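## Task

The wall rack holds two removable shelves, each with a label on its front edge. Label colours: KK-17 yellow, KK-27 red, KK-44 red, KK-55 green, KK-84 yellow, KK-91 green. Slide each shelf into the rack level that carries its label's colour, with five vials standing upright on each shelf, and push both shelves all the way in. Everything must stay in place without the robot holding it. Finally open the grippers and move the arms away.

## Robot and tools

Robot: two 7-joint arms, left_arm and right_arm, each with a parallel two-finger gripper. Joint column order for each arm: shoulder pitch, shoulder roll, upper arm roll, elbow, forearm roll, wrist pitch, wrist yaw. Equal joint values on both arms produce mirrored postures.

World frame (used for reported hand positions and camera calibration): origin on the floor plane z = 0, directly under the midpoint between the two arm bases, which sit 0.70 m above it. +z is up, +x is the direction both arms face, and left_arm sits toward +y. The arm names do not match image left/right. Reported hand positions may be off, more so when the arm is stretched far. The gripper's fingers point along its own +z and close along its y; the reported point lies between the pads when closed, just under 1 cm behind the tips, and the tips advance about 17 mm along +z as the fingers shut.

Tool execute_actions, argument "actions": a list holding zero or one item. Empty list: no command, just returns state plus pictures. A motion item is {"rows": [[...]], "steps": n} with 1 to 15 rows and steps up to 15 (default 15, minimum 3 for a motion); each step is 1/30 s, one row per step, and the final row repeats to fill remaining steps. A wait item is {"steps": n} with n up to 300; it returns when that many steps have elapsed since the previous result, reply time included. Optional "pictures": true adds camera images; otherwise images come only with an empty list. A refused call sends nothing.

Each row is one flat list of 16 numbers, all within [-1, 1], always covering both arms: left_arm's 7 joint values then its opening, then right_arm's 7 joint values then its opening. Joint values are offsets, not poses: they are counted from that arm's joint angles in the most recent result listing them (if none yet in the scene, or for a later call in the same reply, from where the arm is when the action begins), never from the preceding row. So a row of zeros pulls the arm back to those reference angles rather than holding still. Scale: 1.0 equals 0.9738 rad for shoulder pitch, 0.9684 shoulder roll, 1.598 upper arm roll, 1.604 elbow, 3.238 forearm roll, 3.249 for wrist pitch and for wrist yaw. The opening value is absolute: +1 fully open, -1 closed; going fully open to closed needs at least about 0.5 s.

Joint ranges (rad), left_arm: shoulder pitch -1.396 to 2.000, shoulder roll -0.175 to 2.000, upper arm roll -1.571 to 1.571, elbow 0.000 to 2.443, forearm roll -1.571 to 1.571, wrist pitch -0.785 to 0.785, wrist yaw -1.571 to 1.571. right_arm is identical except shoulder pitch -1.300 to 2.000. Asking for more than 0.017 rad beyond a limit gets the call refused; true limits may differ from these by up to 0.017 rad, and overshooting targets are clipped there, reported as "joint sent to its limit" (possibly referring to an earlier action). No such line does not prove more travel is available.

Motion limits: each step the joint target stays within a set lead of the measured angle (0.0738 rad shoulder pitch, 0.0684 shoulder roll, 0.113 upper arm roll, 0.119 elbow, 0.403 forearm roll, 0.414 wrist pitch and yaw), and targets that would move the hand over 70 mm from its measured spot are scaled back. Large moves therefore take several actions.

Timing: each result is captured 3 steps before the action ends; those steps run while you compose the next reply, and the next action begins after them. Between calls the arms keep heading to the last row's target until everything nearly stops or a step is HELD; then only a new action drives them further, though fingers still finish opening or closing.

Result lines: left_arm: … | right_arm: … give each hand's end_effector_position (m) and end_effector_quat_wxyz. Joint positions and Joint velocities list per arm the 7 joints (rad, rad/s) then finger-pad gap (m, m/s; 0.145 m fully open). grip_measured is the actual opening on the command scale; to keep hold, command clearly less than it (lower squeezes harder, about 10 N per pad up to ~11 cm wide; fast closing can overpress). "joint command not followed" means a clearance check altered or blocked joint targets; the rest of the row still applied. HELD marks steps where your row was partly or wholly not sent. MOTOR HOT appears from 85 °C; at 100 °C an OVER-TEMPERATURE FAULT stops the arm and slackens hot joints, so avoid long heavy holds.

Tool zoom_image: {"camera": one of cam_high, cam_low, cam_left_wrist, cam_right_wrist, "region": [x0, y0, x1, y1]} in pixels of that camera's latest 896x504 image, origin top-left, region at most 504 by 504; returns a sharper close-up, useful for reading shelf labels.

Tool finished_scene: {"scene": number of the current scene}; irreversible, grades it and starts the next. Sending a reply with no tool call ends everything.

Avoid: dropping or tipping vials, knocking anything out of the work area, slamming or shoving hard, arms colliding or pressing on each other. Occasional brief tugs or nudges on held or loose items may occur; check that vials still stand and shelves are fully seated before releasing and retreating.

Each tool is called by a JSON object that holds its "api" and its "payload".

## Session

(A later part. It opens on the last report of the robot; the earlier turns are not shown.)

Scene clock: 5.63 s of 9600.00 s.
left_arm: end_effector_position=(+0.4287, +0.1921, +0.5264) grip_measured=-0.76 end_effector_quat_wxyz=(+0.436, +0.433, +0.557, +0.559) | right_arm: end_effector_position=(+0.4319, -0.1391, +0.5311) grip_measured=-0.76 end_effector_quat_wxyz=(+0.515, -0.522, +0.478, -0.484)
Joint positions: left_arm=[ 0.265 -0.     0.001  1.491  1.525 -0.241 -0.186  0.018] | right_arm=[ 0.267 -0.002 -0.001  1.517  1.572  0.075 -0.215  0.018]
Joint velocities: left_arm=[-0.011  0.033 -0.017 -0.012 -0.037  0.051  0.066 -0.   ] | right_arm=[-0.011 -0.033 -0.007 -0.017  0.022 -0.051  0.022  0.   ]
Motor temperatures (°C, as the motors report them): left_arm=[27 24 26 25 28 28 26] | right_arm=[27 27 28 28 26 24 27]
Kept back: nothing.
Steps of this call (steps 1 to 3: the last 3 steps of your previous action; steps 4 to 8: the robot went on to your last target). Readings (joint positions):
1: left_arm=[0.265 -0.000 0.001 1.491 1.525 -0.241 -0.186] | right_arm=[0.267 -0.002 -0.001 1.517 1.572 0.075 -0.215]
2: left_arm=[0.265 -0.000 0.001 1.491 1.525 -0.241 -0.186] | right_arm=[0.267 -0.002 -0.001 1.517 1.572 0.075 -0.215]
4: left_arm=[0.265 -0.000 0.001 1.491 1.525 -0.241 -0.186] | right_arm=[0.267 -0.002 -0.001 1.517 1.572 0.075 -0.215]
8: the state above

{"api": "execute_actions", "payload": {"actions": [{"rows":[[-0.004,0,0,0.006,0,0,-0.001,-1,-0.004,0,0,0.006,0,0,-0.001,-1],[-0.014,0,0,0.015,0,0,-0.003,-1,-0.014,0,0,0.015,0,0,-0.003,-1],[-0.03,0,0,0.028,0,0,-0.005,-1,-0.03,0,0,0.028,0,0,-0.005,-1],[-0.05,0,0,0.044,-0.001,0,-0.007,-1,-0.05,0,0,0.044,0,0,-0.007,-1],[-0.075,0,0,0.063,-0.002,0,-0.009,-1,-0.075,0,0,0.063,0,0,-0.009,-1],[-0.1,0,0,0.083,-0.002,0,-0.011,-1,-0.1,0,0,0.083,0,0,-0.011,-1],[-0.125,0,0,0.102,-0.003,0,-0.013,-1,-0.125,0,0,0.102,0,0,-0.013,-1],[-0.15,0,0,0.121,-0.003,0,-0.015,-1,-0.15,0,0,0.121,0,0,-0.015,-1],[-0.17,0,0,0.136,-0.004,0,-0.016,-1,-0.17,0,0,0.136,0,0,-0.016,-1],[-0.185,0,0,0.147,-0.004,0,-0.017,-1,-0.185,0,0,0.147,0,0,-0.017,-1],[-0.195,0,0,0.154,-0.005,0,-0.018,-1,-0.195,0,0,0.154,0,0,-0.018,-1],[-0.2,0,0,0.158,-0.005,0,-0.019,-1,-0.2,0,0,0.158,0,0,-0.018,-1]]}]}}

{"api": "execute_actions", "payload": {"actions": [{"steps":8}]}}

{"api": "execute_actions", "payload": {"actions": [{"rows":[[-0.006,0,0,0.005,0,0,0,-1,-0.006,0,0,0.005,0,0,0,-1],[-0.017,0,0,0.012,0,0,0,-1,-0.017,0,0,0.012,0,0,0,-1],[-0.034,0,0,0.023,0,0,0,-1,-0.034,0,0,0.023,0,0,0,-1],[-0.055,0,0,0.036,0,0,0,-1,-0.055,0,0,0.036,0,0,0,-1],[-0.081,0,0,0.051,0,0,0,-1,-0.081,0,0,0.051,0,0,0,-1],[-0.107,0,0,0.066,0,0,0,-1,-0.107,0,0,0.066,0,0,0,-1],[-0.132,0,0,0.081,0,0,0,-1,-0.132,0,0,0.081,0,0,0,-1],[-0.158,0,0,0.096,0,0,0,-1,-0.158,0,0,0.096,0,0,0,-1],[-0.179,0,0,0.108,0,0,0,-1,-0.179,0,0,0.108,0,0,0,-1],[-0.196,0,0,0.118,0,0,0,-1,-0.196,0,0,0.118,0,0,0,-1],[-0.207,0,0,0.125,0,0,0,-1,-0.207,0,0,0.125,0,0,0,-1],[-0.213,0,0,0.129,0,0,0,-1,-0.213,0,0,0.129,0,0,0,-1]]}]}}

{"api": "execute_actions", "payload": {"actions": [{"steps":10}], "pictures": true}}

Scene clock: 6.67 s of 9600.00 s.
left_arm: end_effector_position=(+0.3839, +0.1918, +0.5272) grip_measured=-0.76 end_effector_quat_wxyz=(+0.434, +0.436, +0.560, +0.554) | right_arm: end_effector_position=(+0.3868, -0.1390, +0.5321) grip_measured=-0.76 end_effector_quat_wxyz=(+0.512, -0.526, +0.480, -0.481)
Joint positions: left_arm=[ 0.068 -0.001  0.001  1.736  1.515 -0.238 -0.248  0.018] | right_arm=[ 0.07  -0.002 -0.001  1.762  1.575  0.077 -0.275  0.018]
Joint velocities: left_arm=[-0.077 -0.033  0.007  0.12  -0.022  0.007 -0.081 -0.   ] | right_arm=[ 0.011  0.055  0.017  0.12  -0.037  0.037 -0.051  0.   ]
Motor temperatures (°C, as the motors report them): left_arm=[27 24 26 25 28 28 26] | right_arm=[27 27 28 28 26 24 27]
Steps of this call (steps 1 to 15: the robot went on to your last target; steps 16 to 19: nothing new was sent; steps 20 to 31: the first 12 steps of this action). Readings (joint positions):
20: left_arm=[0.264 -0.000 0.001 1.494 1.526 -0.241 -0.188] | right_arm=[0.266 -0.002 -0.001 1.519 1.573 0.075 -0.217]
21: left_arm=[0.257 -0.000 0.001 1.505 1.526 -0.241 -0.193] | right_arm=[0.258 -0.002 -0.001 1.531 1.573 0.075 -0.222]
23: left_arm=[0.219 -0.000 0.001 1.553 1.525 -0.241 -0.204] | right_arm=[0.220 -0.002 -0.001 1.579 1.574 0.075 -0.234]
27: left_arm=[0.118 -0.000 0.001 1.675 1.519 -0.239 -0.229] | right_arm=[0.119 -0.002 -0.001 1.701 1.575 0.076 -0.259]
31: the state above

Scene clock: 6.93 s of 9600.00 s.
left_arm: end_effector_position=(+0.3838, +0.1919, +0.5272) grip_measured=-0.76 end_effector_quat_wxyz=(+0.434, +0.436, +0.560, +0.554) | right_arm: end_effector_position=(+0.3866, -0.1390, +0.5321) grip_measured=-0.76 end_effector_quat_wxyz=(+0.511, -0.526, +0.480, -0.480)
Joint positions: left_arm=[ 0.068 -0.001  0.001  1.737  1.514 -0.238 -0.25   0.018] | right_arm=[ 0.07  -0.002 -0.001  1.764  1.575  0.077 -0.278  0.018]
Joint velocities: left_arm=[-0.033 -0.055 -0.012 -0.012 -0.037  0.095 -0.022  0.   ] | right_arm=[ 0.011 -0.033 -0.027  0.007  0.022 -0.007  0.037 -0.   ]
Motor temperatures (°C, as the motors report them): left_arm=[27 24 26 25 28 28 26] | right_arm=[27 27 28 28 26 24 27]
Kept back: nothing.
Steps of this call (steps 1 to 3: the last 3 steps of your previous action; steps 4 to 8: the robot went on to your last target). Readings (joint positions):
1: left_arm=[0.068 -0.001 0.001 1.737 1.515 -0.238 -0.250] | right_arm=[0.070 -0.002 -0.001 1.764 1.575 0.077 -0.277]
2: left_arm=[0.068 -0.001 0.001 1.737 1.515 -0.238 -0.250] | right_arm=[0.070 -0.002 -0.001 1.764 1.575 0.077 -0.277]
4: left_arm=[0.068 -0.001 0.001 1.737 1.515 -0.238 -0.250] | right_arm=[0.070 -0.002 -0.001 1.764 1.575 0.077 -0.278]
8: the state above

Scene clock: 7.33 s of 9600.00 s.
left_arm: end_effector_position=(+0.3381, +0.1912, +0.5204) grip_measured=-0.76 end_effector_quat_wxyz=(+0.428, +0.444, +0.568, +0.545) | right_arm: end_effector_position=(+0.3407, -0.1388, +0.5258) grip_measured=-0.76 end_effector_quat_wxyz=(+0.505, -0.533, +0.487, -0.473)
Joint positions: left_arm=[-0.145 -0.001  0.001  1.932  1.519 -0.235 -0.261  0.018] | right_arm=[-0.143 -0.002 -0.001  1.96   1.575  0.079 -0.289  0.018]
Joint velocities: left_arm=[ 0.011  0.055 -0.012  0.173  0.007  0.037 -0.037  0.   ] | right_arm=[ 0.011 -0.055 -0.012  0.193  0.022  0.037 -0.051 -0.   ]
Motor temperatures (°C, as the motors report them): left_arm=[27 24 26 25 28 28 26] | right_arm=[27 27 28 28 26 24 27]
Steps of this call (steps 1 to 12: the first 12 steps of this action). Readings (joint positions):
1: left_arm=[0.066 -0.001 0.001 1.739 1.515 -0.237 -0.250] | right_arm=[0.067 -0.002 -0.001 1.765 1.575 0.077 -0.279]
2: left_arm=[0.057 -0.001 0.001 1.748 1.515 -0.236 -0.251] | right_arm=[0.057 -0.002 -0.001 1.773 1.575 0.077 -0.280]
4: left_arm=[0.017 -0.001 0.001 1.788 1.515 -0.236 -0.251] | right_arm=[0.017 -0.002 -0.001 1.814 1.575 0.077 -0.281]
8: left_arm=[-0.085 -0.001 0.001 1.883 1.516 -0.235 -0.253] | right_arm=[-0.084 -0.002 -0.001 1.909 1.575 0.079 -0.282]
12: the state above

Scene clock: 7.67 s of 9600.00 s.
left_arm: end_effector_position=(+0.3381, +0.1912, +0.5227) grip_measured=-0.76 end_effector_quat_wxyz=(+0.430, +0.442, +0.566, +0.547) | right_arm: end_effector_position=(+0.3407, -0.1388, +0.5282) grip_measured=-0.76 end_effector_quat_wxyz=(+0.506, -0.532, +0.485, -0.475)
Joint positions: left_arm=[-0.144 -0.001  0.001  1.937  1.519 -0.235 -0.261  0.018] | right_arm=[-0.142 -0.002 -0.001  1.965  1.575  0.079 -0.289  0.018]
Joint velocities: left_arm=[-0.011  0.077  0.002 -0.012  0.022 -0.051 -0.022  0.   ] | right_arm=[-0.077  0.033 -0.012 -0.017 -0.037  0.066 -0.081  0.   ]
Motor temperatures (°C, as the motors report them): left_arm=[27 24 26 25 28 28 26] | right_arm=[27 27 28 28 26 24 27]
Kept back: nothing.
Steps of this call (steps 1 to 3: the last 3 steps of your previous action; steps 4 to 10: the robot went on to your last target). Readings (joint positions):
1: left_arm=[-0.144 -0.001 0.001 1.936 1.519 -0.235 -0.261] | right_arm=[-0.142 -0.002 -0.001 1.964 1.575 0.079 -0.289]
2: left_arm=[-0.144 -0.001 0.001 1.937 1.519 -0.235 -0.261] | right_arm=[-0.142 -0.002 -0.001 1.965 1.575 0.079 -0.289]
4: left_arm=[-0.144 -0.001 0.001 1.937 1.519 -0.235 -0.261] | right_arm=[-0.142 -0.002 -0.001 1.965 1.575 0.079 -0.289]
8: left_arm=[-0.144 -0.001 0.001 1.937 1.519 -0.235 -0.261] | right_arm=[-0.142 -0.002 -0.001 1.965 1.575 0.079 -0.289]
10: the state above
camera_calibration (this result's frames):
cam_left_wrist: T_world_to_cam=[[-0.307298, -0.0744705, 0.948695, -0.381314], [0.0750637, -0.995724, -0.0538478, 0.205054], [0.948648, 0.0546653, 0.311574, -0.437544], [0, 0, 0, 1]] pos_world=[0.282506, 0.199699, 0.50912]
cam_right_wrist: T_world_to_cam=[[0.302035, 0.0348388, -0.95266, 0.406919], [-0.239782, 0.96998, -0.0405493, 0.25014], [0.922648, 0.240678, 0.301322, -0.388116], [0, 0, 0, 1]] pos_world=[0.295169, -0.163397, 0.514746]

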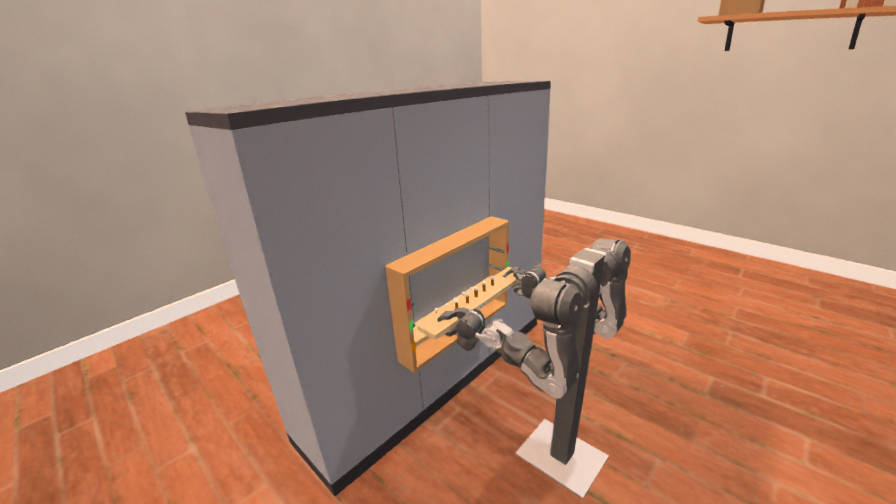

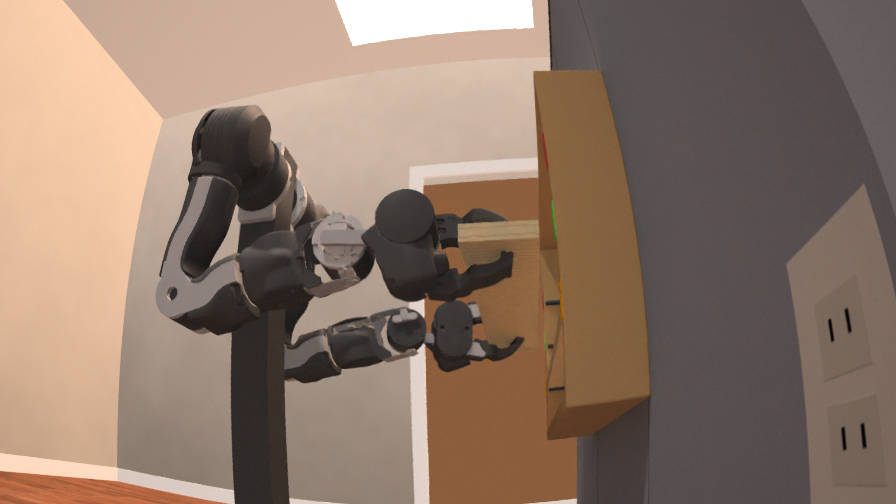

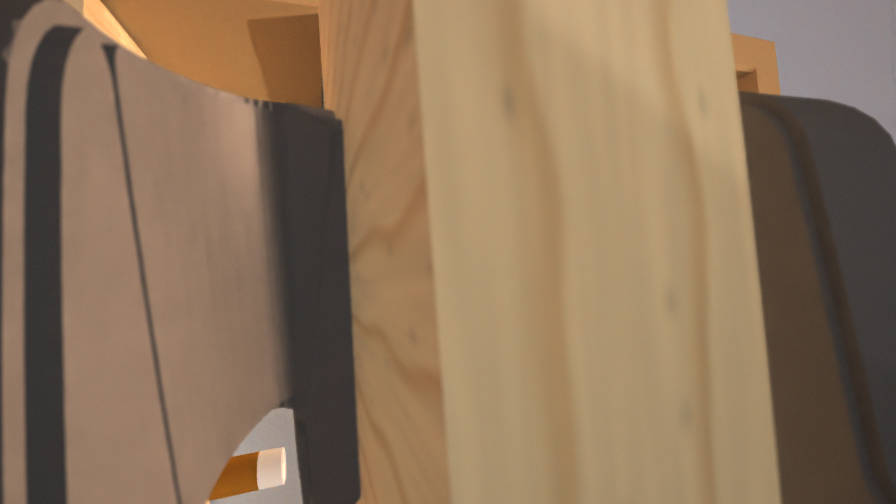

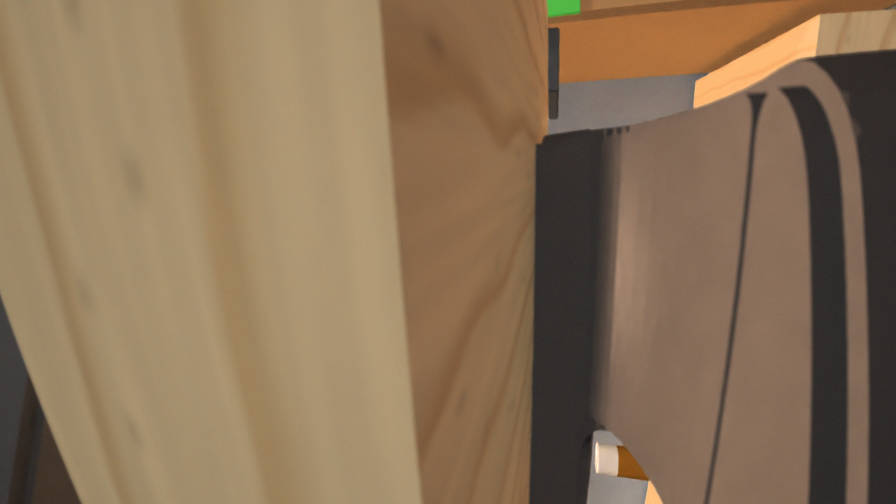

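{"api": "execute_actions", "payload": {"actions": [{"rows":[[0.005,0,0,0.009,0,0,0.003,-1,0.005,0,0,0.009,0,0,0.003,-1],[0.007,0,0,0.016,-0.002,0,0,-1,0.007,0,0,0.016,0,0,0,-1],[0.012,0,0,0.028,-0.004,0,-0.006,-1,0.012,0,0,0.026,0,0,-0.006,-1],[0.019,0,0,0.042,-0.007,0.001,-0.015,-1,0.02,0,0,0.04,0,0,-0.014,-1],[0.031,0,0,0.06,-0.01,0.002,-0.026,-1,0.033,0,0,0.057,0,-0.001,-0.025,-1],[0.045,0,0,0.078,-0.014,0.003,-0.038,-1,0.049,0,0,0.073,0,-0.002,-0.036,-1],[0.063,0,0,0.095,-0.017,0.004,-0.051,-1,0.068,0,0,0.089,0,-0.002,-0.049,-1],[0.083,0,0,0.111,-0.02,0.006,-0.065,-1,0.09,0,0,0.104,0,-0.003,-0.062,-1],[0.107,0,0,0.127,-0.024,0.007,-0.079,-1,0.115,0,0,0.119,0,-0.004,-0.076,-1],[0.133,0,0,0.142,-0.027,0.009,-0.095,-1,0.144,0,0,0.133,0,-0.004,-0.091,-1],[0.156,0,0,0.154,-0.03,0.011,-0.108,-1,0.169,0,0,0.144,0,-0.005,-0.104,-1],[0.174,0,0,0.163,-0.032,0.012,-0.118,-1,0.189,0,0,0.152,0,-0.006,-0.114,-1],[0.187,0,0,0.168,-0.033,0.013,-0.125,-1,0.203,0,0,0.157,0,-0.006,-0.121,-1],[0.194,0,0,0.171,-0.034,0.013,-0.129,-1,0.21,0,0,0.16,0,-0.006,-0.124,-1]]}]}}

{"api": "execute_actions", "payload": {"actions": [{"steps":12}], "pictures": true}}

Scene clock: 8.47 s of 9600.00 s.
left_arm: end_effector_position=(+0.3371, +0.1899, +0.6158) grip_measured=-0.76 end_effector_quat_wxyz=(+0.454, +0.421, +0.546, +0.564) | right_arm: end_effector_position=(+0.3405, -0.1400, +0.6234) grip_measured=-0.76 end_effector_quat_wxyz=(+0.522, -0.510, +0.458, -0.508)
Joint positions: left_arm=[ 0.025 -0.002 -0.001  2.191  1.442 -0.2   -0.606  0.018] | right_arm=[ 0.043 -0.004 -0.004  2.204  1.575  0.074 -0.614  0.018]
Joint velocities: left_arm=[ 0.429  0.011 -0.027  0.393 -0.198  0.095 -0.799  0.001] | right_arm=[ 0.582  0.011 -0.012  0.364  0.007 -0.095 -0.725  0.   ]
Motor temperatures (°C, as the motors report them): left_arm=[27 24 26 25 28 28 26] | right_arm=[27 27 28 28 26 24 27]
Steps of this call (steps 1 to 12: the robot went on to your last target; steps 13 to 24: the first 12 steps of this action). Readings (joint positions):
13: left_arm=[-0.144 -0.001 0.001 1.939 1.521 -0.235 -0.262] | right_arm=[-0.142 -0.002 -0.001 1.967 1.575 0.080 -0.290]
14: left_arm=[-0.144 -0.001 0.001 1.947 1.520 -0.235 -0.267] | right_arm=[-0.141 -0.002 -0.001 1.976 1.575 0.080 -0.296]
16: left_arm=[-0.137 -0.001 0.001 1.987 1.512 -0.233 -0.301] | right_arm=[-0.134 -0.002 -0.001 2.013 1.575 0.081 -0.326]
20: left_arm=[-0.066 -0.002 0.000 2.106 1.477 -0.220 -0.432] | right_arm=[-0.056 -0.003 -0.002 2.125 1.575 0.080 -0.448]
24: the state above

Scene clock: 8.87 s of 9600.00 s.
left_arm: end_effector_position=(+0.3365, +0.1895, +0.6139) grip_measured=-0.76 end_effector_quat_wxyz=(+0.441, +0.435, +0.558, +0.552) | right_arm: end_effector_position=(+0.3399, -0.1405, +0.6221) grip_measured=-0.76 end_effector_quat_wxyz=(+0.510, -0.521, +0.470, -0.498)
Joint positions: left_arm=[ 0.042 -0.002 -0.002  2.209  1.429 -0.189 -0.693  0.018] | right_arm=[ 0.061 -0.004 -0.005  2.221  1.575  0.072 -0.695  0.018]
Joint velocities: left_arm=[ 0.033  0.011 -0.002 -0.002 -0.022  0.007  0.022  0.   ] | right_arm=[-0.011 -0.011 -0.012 -0.002 -0.037 -0.007 -0.037  0.   ]
Motor temperatures (°C, as the motors report them): left_arm=[27 24 26 25 28 28 26] | right_arm=[27 27 28 28 26 24 27]
Kept back: nothing.
Steps of this call (steps 1 to 3: the last 3 steps of your previous action; steps 4 to 12: the robot went on to your last target). Readings (joint positions):
1: left_arm=[0.039 -0.002 -0.001 2.203 1.436 -0.196 -0.636] | right_arm=[0.058 -0.004 -0.004 2.216 1.575 0.073 -0.643]
2: left_arm=[0.046 -0.002 -0.002 2.208 1.432 -0.193 -0.657] | right_arm=[0.064 -0.004 -0.005 2.221 1.575 0.073 -0.663]
4: left_arm=[0.043 -0.002 -0.002 2.209 1.430 -0.191 -0.683] | right_arm=[0.062 -0.004 -0.005 2.221 1.575 0.073 -0.686]
8: left_arm=[0.042 -0.002 -0.002 2.209 1.429 -0.189 -0.692] | right_arm=[0.061 -0.004 -0.005 2.221 1.575 0.072 -0.695]
12: the state above
camera_calibration (this result's frames):
cam_left_wrist: T_world_to_cam=[[-0.338944, -0.0707088, 0.938146, -0.452017], [0.0698596, -0.99631, -0.0498531, 0.207803], [0.938209, 0.0486411, 0.342633, -0.47876], [0, 0, 0, 1]] pos_world=[0.281452, 0.198362, 0.598456]
cam_right_wrist: T_world_to_cam=[[0.353847, 0.00873148, -0.935262, 0.464592], [-0.222532, 0.972027, -0.0751182, 0.271354], [0.908445, 0.234707, 0.345892, -0.439009], [0, 0, 0, 1]] pos_world=[0.294806, -0.164781, 0.606749]

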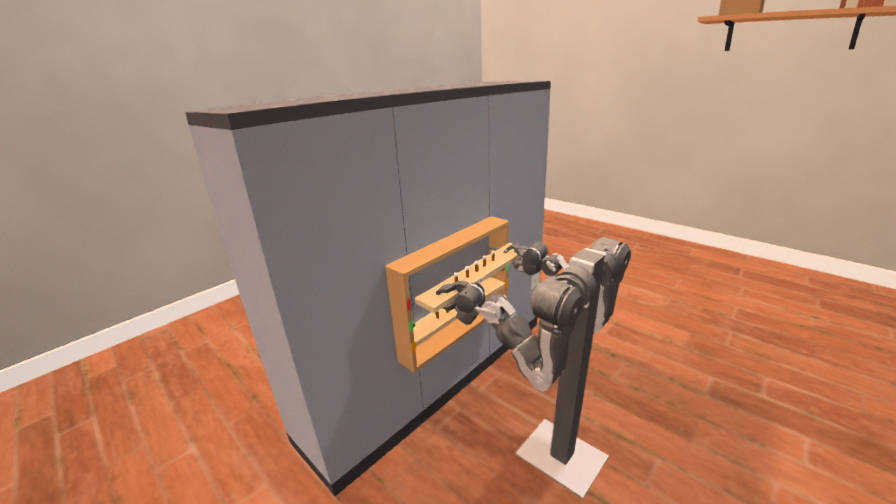

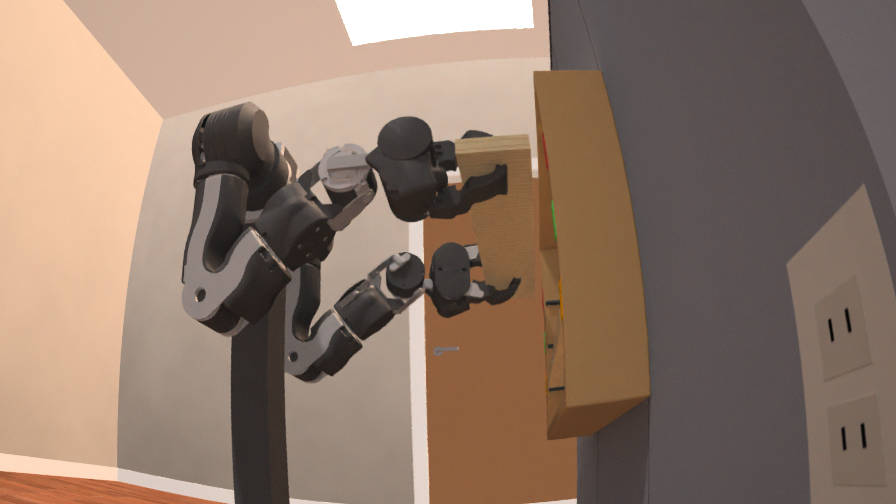

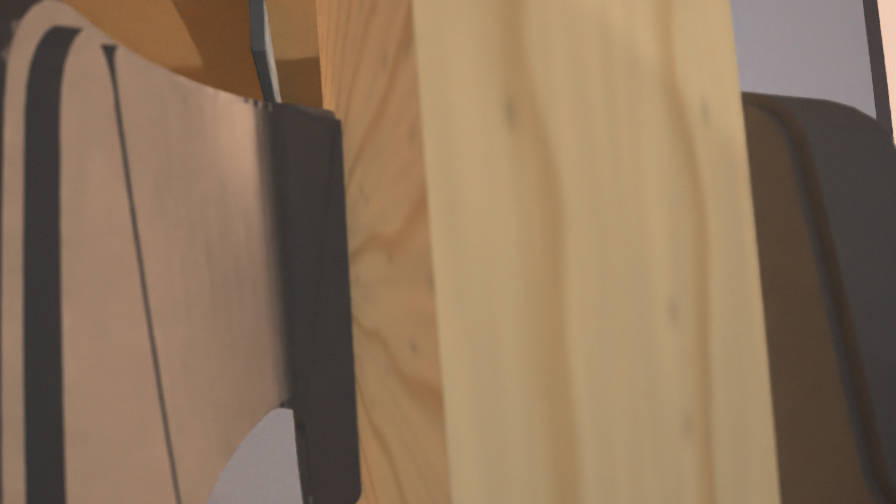

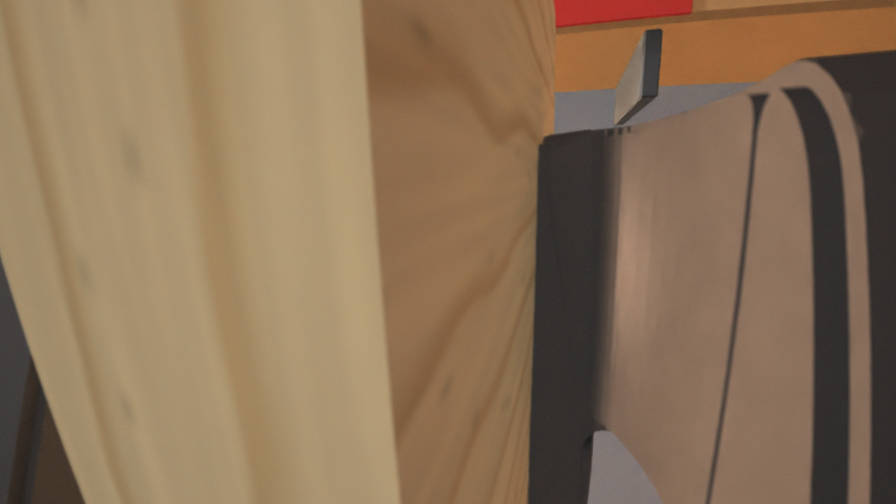

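{"api": "execute_actions", "payload": {"actions": [{"rows":[[0.007,0,0,-0.003,0,-0.003,0.004,-1,0.007,0,0,-0.003,0,0,0.002,-1],[0.016,0,0,-0.011,0,-0.004,0.005,-1,0.015,0,0,-0.011,0,0,0.003,-1],[0.03,0,0,-0.023,0,-0.005,0.007,-1,0.029,0,0,-0.023,0,0,0.004,-1],[0.049,0,0,-0.038,0,-0.005,0.009,-1,0.047,0,0,-0.038,0,0,0.006,-1],[0.067,0,0,-0.054,0,-0.005,0.011,-1,0.065,0,0,-0.054,0,0,0.008,-1],[0.086,0,0,-0.069,0,-0.005,0.013,-1,0.083,0,0,-0.069,0,0,0.01,-1],[0.104,0,0,-0.084,0,-0.006,0.015,-1,0.1,0,0,-0.084,0,0,0.012,-1],[0.123,0,0,-0.099,0,-0.006,0.017,-1,0.118,0,0,-0.099,0,0,0.014,-1],[0.141,0,0,-0.115,0,-0.006,0.019,-1,0.136,0,0,-0.115,0,0,0.016,-1],[0.159,0,0,-0.13,0,-0.006,0.021,-1,0.153,0,0,-0.13,0,0,0.018,-1],[0.174,0,0,-0.142,0,-0.006,0.022,-1,0.168,0,0,-0.142,0,0,0.019,-1],[0.183,0,0,-0.149,0,-0.006,0.023,-1,0.176,0,0,-0.149,0,0,0.02,-1],[0.187,0,0,-0.152,0,-0.006,0.023,-1,0.18,0,0,-0.152,0,0,0.02,-1]]}]}}

{"api": "execute_actions", "payload": {"actions": [{"steps":10}], "pictures": true}}

Scene clock: 9.60 s of 9600.00 s.
left_arm: end_effector_position=(+0.3828, +0.1904, +0.6029) grip_measured=-0.76 end_effector_quat_wxyz=(+0.434, +0.438, +0.566, +0.547) | right_arm: end_effector_position=(+0.3861, -0.1396, +0.6115) grip_measured=-0.76 end_effector_quat_wxyz=(+0.505, -0.527, +0.477, -0.490)
Joint positions: left_arm=[ 0.215 -0.003 -0.002  1.967  1.436 -0.204 -0.647  0.018] | right_arm=[ 0.23  -0.005 -0.006  1.982  1.575  0.07  -0.651  0.018]
Joint velocities: left_arm=[ 0.143 -0.055 -0.017 -0.227  0.022  0.007  0.007 -0.   ] | right_arm=[ 0.099 -0.033  0.007 -0.232  0.007  0.007  0.037 -0.   ]
Motor temperatures (°C, as the motors report them): left_arm=[27 24 26 25 28 28 26] | right_arm=[27 27 28 28 26 24 27]
Steps of this call (steps 1 to 10: the robot went on to your last target; steps 11 to 22: the first 12 steps of this action). Readings (joint positions):
11: left_arm=[0.043 -0.003 -0.002 2.206 1.432 -0.192 -0.693] | right_arm=[0.062 -0.005 -0.005 2.220 1.575 0.073 -0.695]
12: left_arm=[0.049 -0.003 -0.002 2.195 1.434 -0.195 -0.692] | right_arm=[0.069 -0.005 -0.006 2.211 1.575 0.073 -0.695]
14: left_arm=[0.081 -0.003 -0.002 2.149 1.436 -0.198 -0.689] | right_arm=[0.101 -0.005 -0.006 2.165 1.575 0.073 -0.692]
18: left_arm=[0.154 -0.003 -0.002 2.051 1.436 -0.202 -0.668] | right_arm=[0.171 -0.005 -0.006 2.067 1.575 0.072 -0.671]
22: the state above

Scene clock: 9.93 s of 9600.00 s.
left_arm: end_effector_position=(+0.3836, +0.1904, +0.6037) grip_measured=-0.76 end_effector_quat_wxyz=(+0.435, +0.437, +0.564, +0.549) | right_arm: end_effector_position=(+0.3870, -0.1396, +0.6120) grip_measured=-0.76 end_effector_quat_wxyz=(+0.506, -0.526, +0.476, -0.491)
Joint positions: left_arm=[ 0.218 -0.003 -0.002  1.962  1.436 -0.205 -0.641  0.018] | right_arm=[ 0.233 -0.005 -0.006  1.978  1.575  0.069 -0.646  0.018]
Joint velocities: left_arm=[ 0.011 -0.011 -0.007  0.002  0.022 -0.022 -0.037 -0.   ] | right_arm=[ 0.011 -0.055 -0.017 -0.007 -0.007 -0.007  0.022  0.   ]
Motor temperatures (°C, as the motors report them): left_arm=[27 24 26 25 28 28 26] | right_arm=[27 27 28 28 26 24 27]
Kept back: nothing.
Steps of this call (steps 1 to 3: the last 3 steps of your previous action; steps 4 to 10: the robot went on to your last target). Readings (joint positions):
1: left_arm=[0.218 -0.003 -0.002 1.963 1.436 -0.204 -0.645] | right_arm=[0.233 -0.005 -0.006 1.978 1.575 0.069 -0.649]
2: left_arm=[0.218 -0.003 -0.002 1.962 1.436 -0.205 -0.643] | right_arm=[0.233 -0.005 -0.006 1.978 1.575 0.069 -0.647]
4: left_arm=[0.218 -0.003 -0.002 1.962 1.436 -0.205 -0.642] | right_arm=[0.233 -0.005 -0.006 1.978 1.575 0.069 -0.646]
8: left_arm=[0.218 -0.003 -0.002 1.962 1.436 -0.205 -0.641] | right_arm=[0.233 -0.005 -0.006 1.978 1.575 0.069 -0.646]
10: the state above
camera_calibration (this result's frames):
cam_left_wrist: T_world_to_cam=[[-0.320688, -0.0706405, 0.944547, -0.437223], [0.0762349, -0.995905, -0.0485985, 0.201594], [0.944112, 0.0564225, 0.32476, -0.512499], [0, 0, 0, 1]] pos_world=[0.328276, 0.198799, 0.589215]
cam_right_wrist: T_world_to_cam=[[0.332905, 0.0134088, -0.942865, 0.451883], [-0.225671, 0.971975, -0.0658567, 0.275749], [0.915558, 0.234701, 0.326601, -0.469439], [0, 0, 0, 1]] pos_world=[0.341594, -0.163902, 0.597544]

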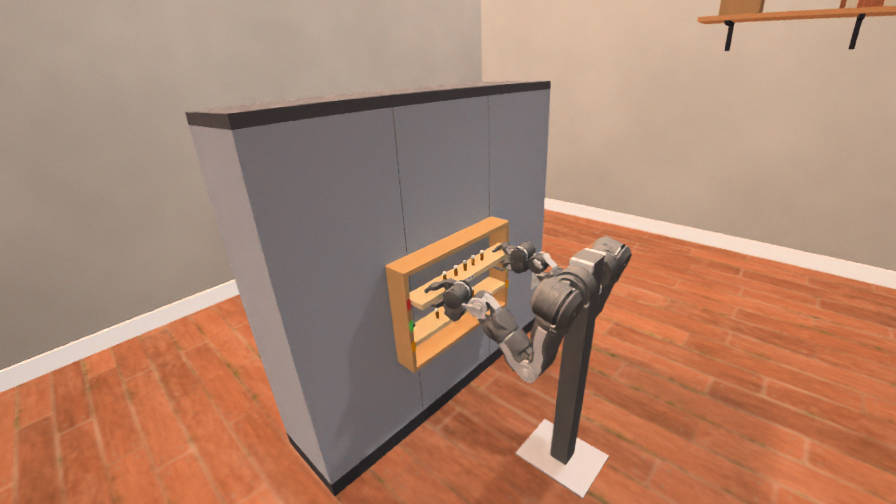

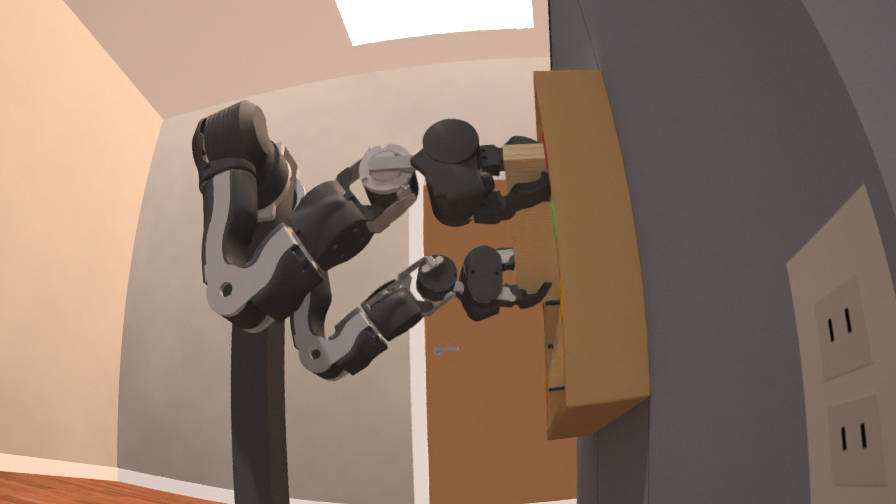

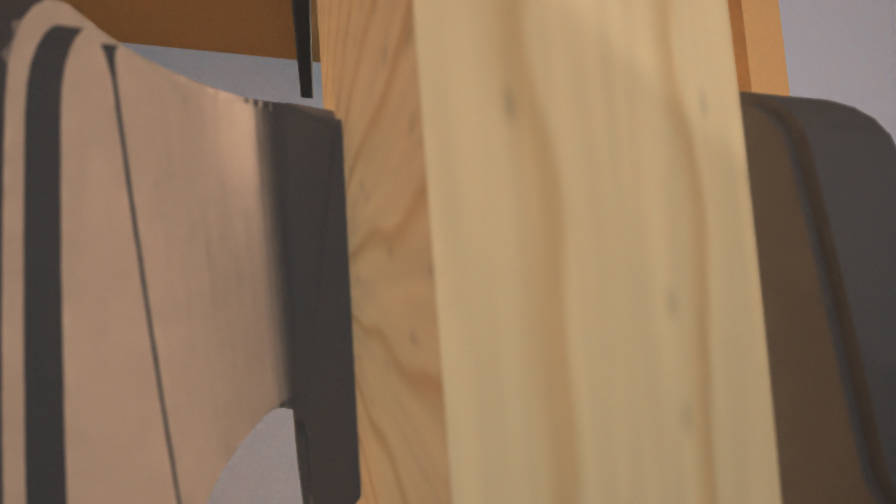

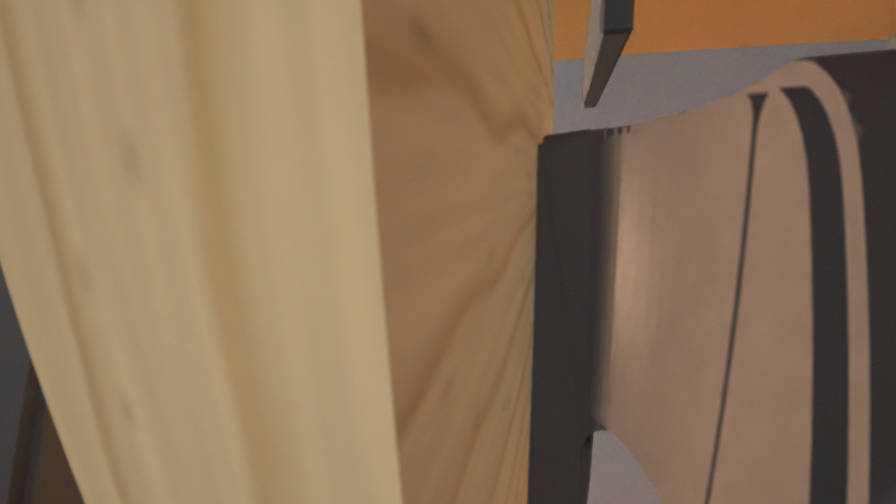

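{"api": "execute_actions", "payload": {"actions": [{"rows":[[0.009,0,0,-0.002,0,0,0.008,-1,0.007,0,0,-0.003,0,0,0.006,-1],[0.018,0,0,-0.01,0,0,0.011,-1,0.014,0,0,-0.011,0,0,0.009,-1],[0.031,0,0,-0.022,0,-0.001,0.014,-1,0.027,0,0,-0.024,0,0,0.012,-1],[0.048,0,0,-0.038,0,-0.001,0.017,-1,0.042,0,0,-0.04,0,0,0.015,-1],[0.065,0,0,-0.054,0,-0.001,0.02,-1,0.058,0,0,-0.056,0,0,0.018,-1],[0.081,0,0,-0.07,0,-0.002,0.023,-1,0.073,0,0,-0.072,0,0,0.021,-1],[0.098,0,0,-0.086,0,-0.002,0.026,-1,0.089,0,0,-0.087,0,0,0.024,-1],[0.114,0,0,-0.102,0,-0.002,0.029,-1,0.104,0,0,-0.103,0,0,0.027,-1],[0.13,0,0,-0.118,0,-0.003,0.032,-1,0.12,0,0,-0.119,0,0,0.03,-1],[0.146,0,0,-0.133,0,-0.003,0.035,-1,0.136,0,0,-0.135,0,0,0.033,-1],[0.159,0,0,-0.146,0,-0.003,0.037,-1,0.148,0,0,-0.148,0,0,0.036,-1],[0.167,0,0,-0.154,0,-0.003,0.039,-1,0.156,0,0,-0.156,0,0,0.038,-1],[0.17,0,0,-0.157,0,-0.003,0.039,-1,0.159,0,0,-0.159,0,0,0.038,-1]]}]}}

{"api": "execute_actions", "payload": {"actions": [{"steps":10}]}}

{"api": "execute_actions", "payload": {"actions": [{"rows":[[-0.004,0,0,0,0,0,0,-1,-0.004,0,0,0,0,0,0,-1],[-0.004,0,0,0,0,0,0,-1,-0.004,0,0,0,0,0,0,-1],[-0.004,0,0,0,0,0,0,-0.8,-0.004,0,0,0,0,0,0,-0.8],[-0.004,0,0,0,0,0,0,-0.74,-0.004,0,0,0,0,0,0,-0.74],[-0.004,0,0,0,0,0,0,-0.71,-0.004,0,0,0,0,0,0,-0.71],[-0.004,0,0,0,0,0,0,-0.68,-0.004,0,0,0,0,0,0,-0.68],[-0.004,0,0,0,0,0,0,-0.64,-0.004,0,0,0,0,0,0,-0.64],[-0.004,0,0,0,0,0,0,-0.58,-0.004,0,0,0,0,0,0,-0.58],[-0.004,0,0,0,0,0,0,-0.4,-0.004,0,0,0,0,0,0,-0.4]]}], "pictures": true}}

Scene clock: 10.73 s of 9600.00 s.
left_arm: end_effector_position=(+0.4270, +0.1911, +0.6013) grip_measured=-0.76 end_effector_quat_wxyz=(+0.434, +0.435, +0.558, +0.558) | right_arm: end_effector_position=(+0.4303, -0.1394, +0.6063) grip_measured=-0.76 end_effector_quat_wxyz=(+0.510, -0.521, +0.476, -0.491)
Joint positions: left_arm=[ 0.378 -0.003 -0.002  1.716  1.441 -0.215 -0.539  0.018] | right_arm=[ 0.385 -0.005 -0.006  1.73   1.575  0.064 -0.541  0.018]
Joint velocities: left_arm=[ 0.165  0.055 -0.017 -0.276 -0.037 -0.037  0.139 -0.   ] | right_arm=[ 0.077 -0.011 -0.017 -0.247  0.066 -0.037  0.183 -0.001]
Motor temperatures (°C, as the motors report them): left_arm=[27 24 26 25 28 28 26] | right_arm=[27 27 28 28 26 24 27]
Steps of this call (steps 1 to 12: the robot went on to your last target; steps 13 to 24: the first 12 steps of this action). Readings (joint positions):
13: left_arm=[0.219 -0.003 -0.002 1.960 1.438 -0.205 -0.640] | right_arm=[0.234 -0.005 -0.006 1.976 1.575 0.069 -0.643]
14: left_arm=[0.225 -0.003 -0.002 1.950 1.440 -0.205 -0.634] | right_arm=[0.239 -0.005 -0.006 1.966 1.575 0.068 -0.638]
16: left_arm=[0.256 -0.003 -0.002 1.904 1.440 -0.207 -0.619] | right_arm=[0.268 -0.005 -0.006 1.918 1.575 0.067 -0.621]
20: left_arm=[0.323 -0.003 -0.002 1.802 1.440 -0.210 -0.577] | right_arm=[0.330 -0.005 -0.006 1.817 1.575 0.065 -0.582]
24: the state above

Scene clock: 11.07 s of 9600.00 s.
left_arm: end_effector_position=(+0.4278, +0.1912, +0.6014) grip_measured=-0.76 end_effector_quat_wxyz=(+0.435, +0.434, +0.557, +0.558) | right_arm: end_effector_position=(+0.4311, -0.1394, +0.6062) grip_measured=-0.76 end_effector_quat_wxyz=(+0.511, -0.521, +0.476, -0.492)
Joint positions: left_arm=[ 0.38  -0.003 -0.002  1.711  1.442 -0.215 -0.533  0.018] | right_arm=[ 0.387 -0.005 -0.006  1.725  1.575  0.063 -0.535  0.018]
Joint velocities: left_arm=[-0.055 -0.033 -0.002  0.002  0.007 -0.081 -0.007 -0.   ] | right_arm=[-0.055  0.033  0.012  0.002 -0.022 -0.007 -0.007 -0.   ]
Motor temperatures (°C, as the motors report them): left_arm=[27 24 26 25 28 28 26] | right_arm=[27 27 28 28 26 24 27]
Kept back: nothing.
Steps of this call (steps 1 to 3: the last 3 steps of your previous action; steps 4 to 10: the robot went on to your last target). Readings (joint positions):
1: left_arm=[0.380 -0.003 -0.002 1.711 1.442 -0.215 -0.535] | right_arm=[0.387 -0.005 -0.006 1.725 1.575 0.063 -0.536]
2: left_arm=[0.380 -0.003 -0.002 1.711 1.442 -0.215 -0.533] | right_arm=[0.387 -0.005 -0.006 1.725 1.575 0.063 -0.535]
4: left_arm=[0.380 -0.003 -0.002 1.711 1.442 -0.215 -0.533] | right_arm=[0.387 -0.005 -0.006 1.725 1.575 0.063 -0.535]
8: left_arm=[0.380 -0.003 -0.002 1.711 1.442 -0.215 -0.533] | right_arm=[0.387 -0.005 -0.006 1.725 1.575 0.063 -0.535]
10: the state above

Scene clock: 11.47 s of 9600.00 s.
left_arm: end_effector_position=(+0.4277, +0.1911, +0.6009) grip_measured=-0.40 end_effector_quat_wxyz=(+0.435, +0.434, +0.558, +0.558) | right_arm: end_effector_position=(+0.4311, -0.1396, +0.6061) grip_measured=-0.40 end_effector_quat_wxyz=(+0.511, -0.520, +0.476, -0.492)
Joint positions: left_arm=[ 0.379 -0.003 -0.002  1.711  1.444 -0.216 -0.534  0.045] | right_arm=[ 0.386 -0.005 -0.006  1.725  1.575  0.061 -0.535  0.045]
Joint velocities: left_arm=[-0.077  0.033  0.007 -0.002 -0.022 -0.007 -0.022  0.   ] | right_arm=[-0.011 -0.033  0.002 -0.002 -0.051 -0.037 -0.022 -0.   ]
Motor temperatures (°C, as the motors report them): left_arm=[27 24 26 25 28 28 26] | right_arm=[27 27 28 28 26 24 27]
Steps of this call (steps 1 to 12: the first 12 steps of this action). Readings (joint positions):
1: left_arm=[0.379 -0.003 -0.002 1.711 1.444 -0.216 -0.534] | right_arm=[0.386 -0.005 -0.006 1.725 1.575 0.062 -0.535]
2: left_arm=[0.379 -0.003 -0.002 1.711 1.444 -0.216 -0.534] | right_arm=[0.386 -0.005 -0.006 1.725 1.575 0.061 -0.535]
4: left_arm=[0.379 -0.003 -0.002 1.711 1.444 -0.216 -0.534] | right_arm=[0.386 -0.005 -0.006 1.725 1.575 0.061 -0.535]
8: left_arm=[0.379 -0.003 -0.002 1.711 1.444 -0.216 -0.534] | right_arm=[0.386 -0.005 -0.006 1.725 1.575 0.061 -0.535]
12: the state above
camera_calibration (this result's frames):
cam_left_wrist: T_world_to_cam=[[-0.335808, -0.0860102, 0.937995, -0.407112], [0.0824088, -0.994686, -0.0617057, 0.203791], [0.938319, 0.0565778, 0.341111, -0.560636], [0, 0, 0, 1]] pos_world=[0.37255, 0.199412, 0.585684]
cam_right_wrist: T_world_to_cam=[[0.342667, 0.0216933, -0.939206, 0.426404], [-0.222535, 0.973155, -0.0587139, 0.279838], [0.91272, 0.229125, 0.338296, -0.51449], [0, 0, 0, 1]] pos_world=[0.385744, -0.163694, 0.590961]

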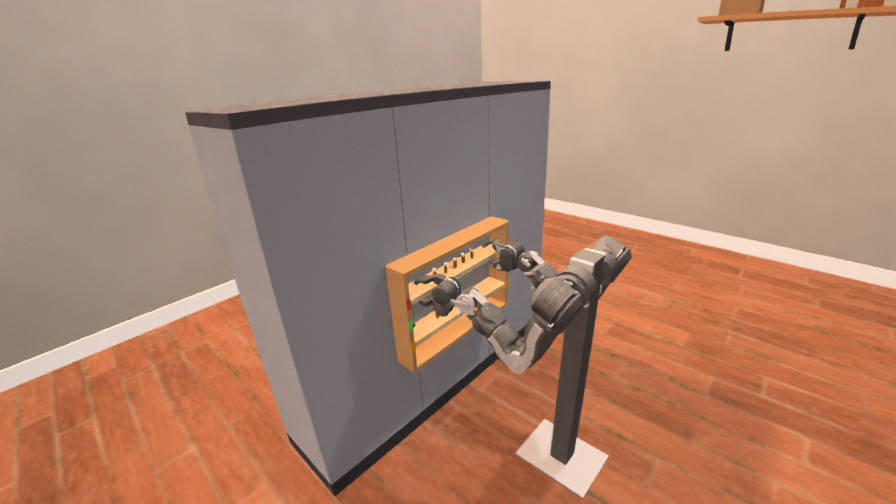

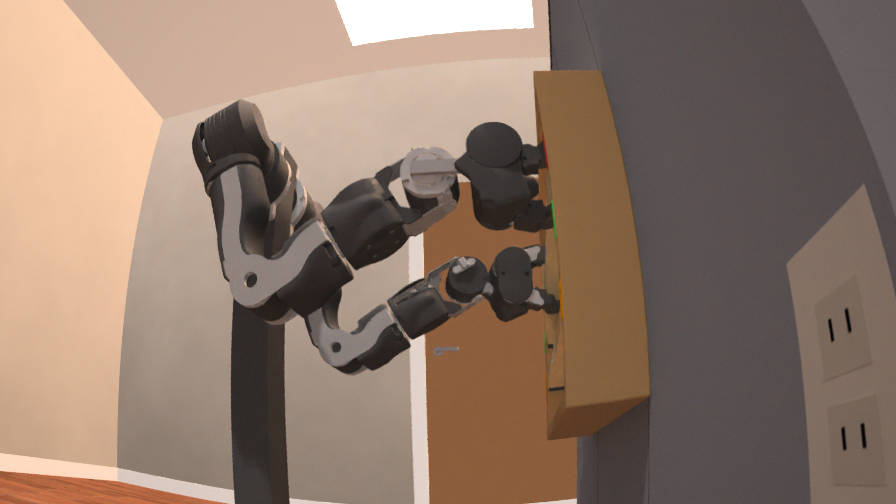

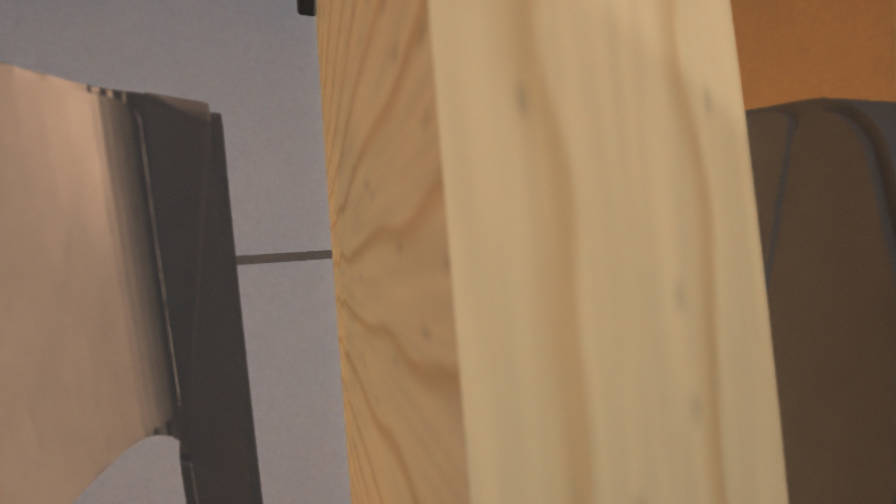

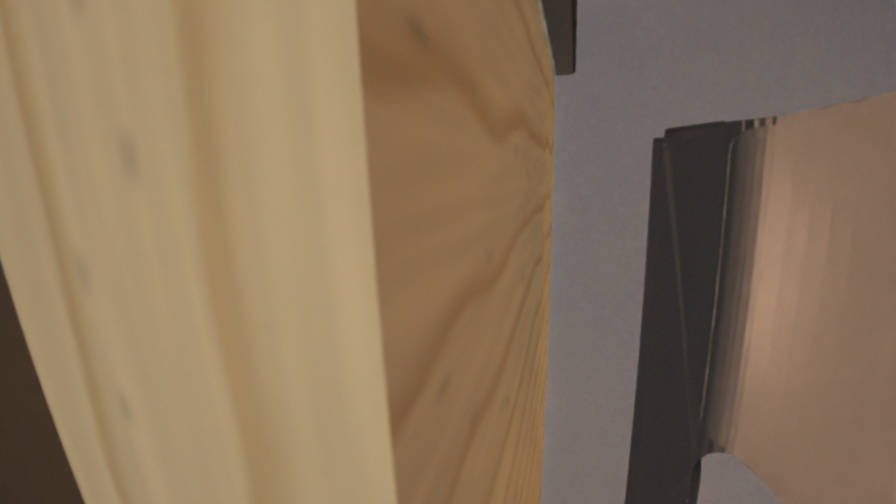

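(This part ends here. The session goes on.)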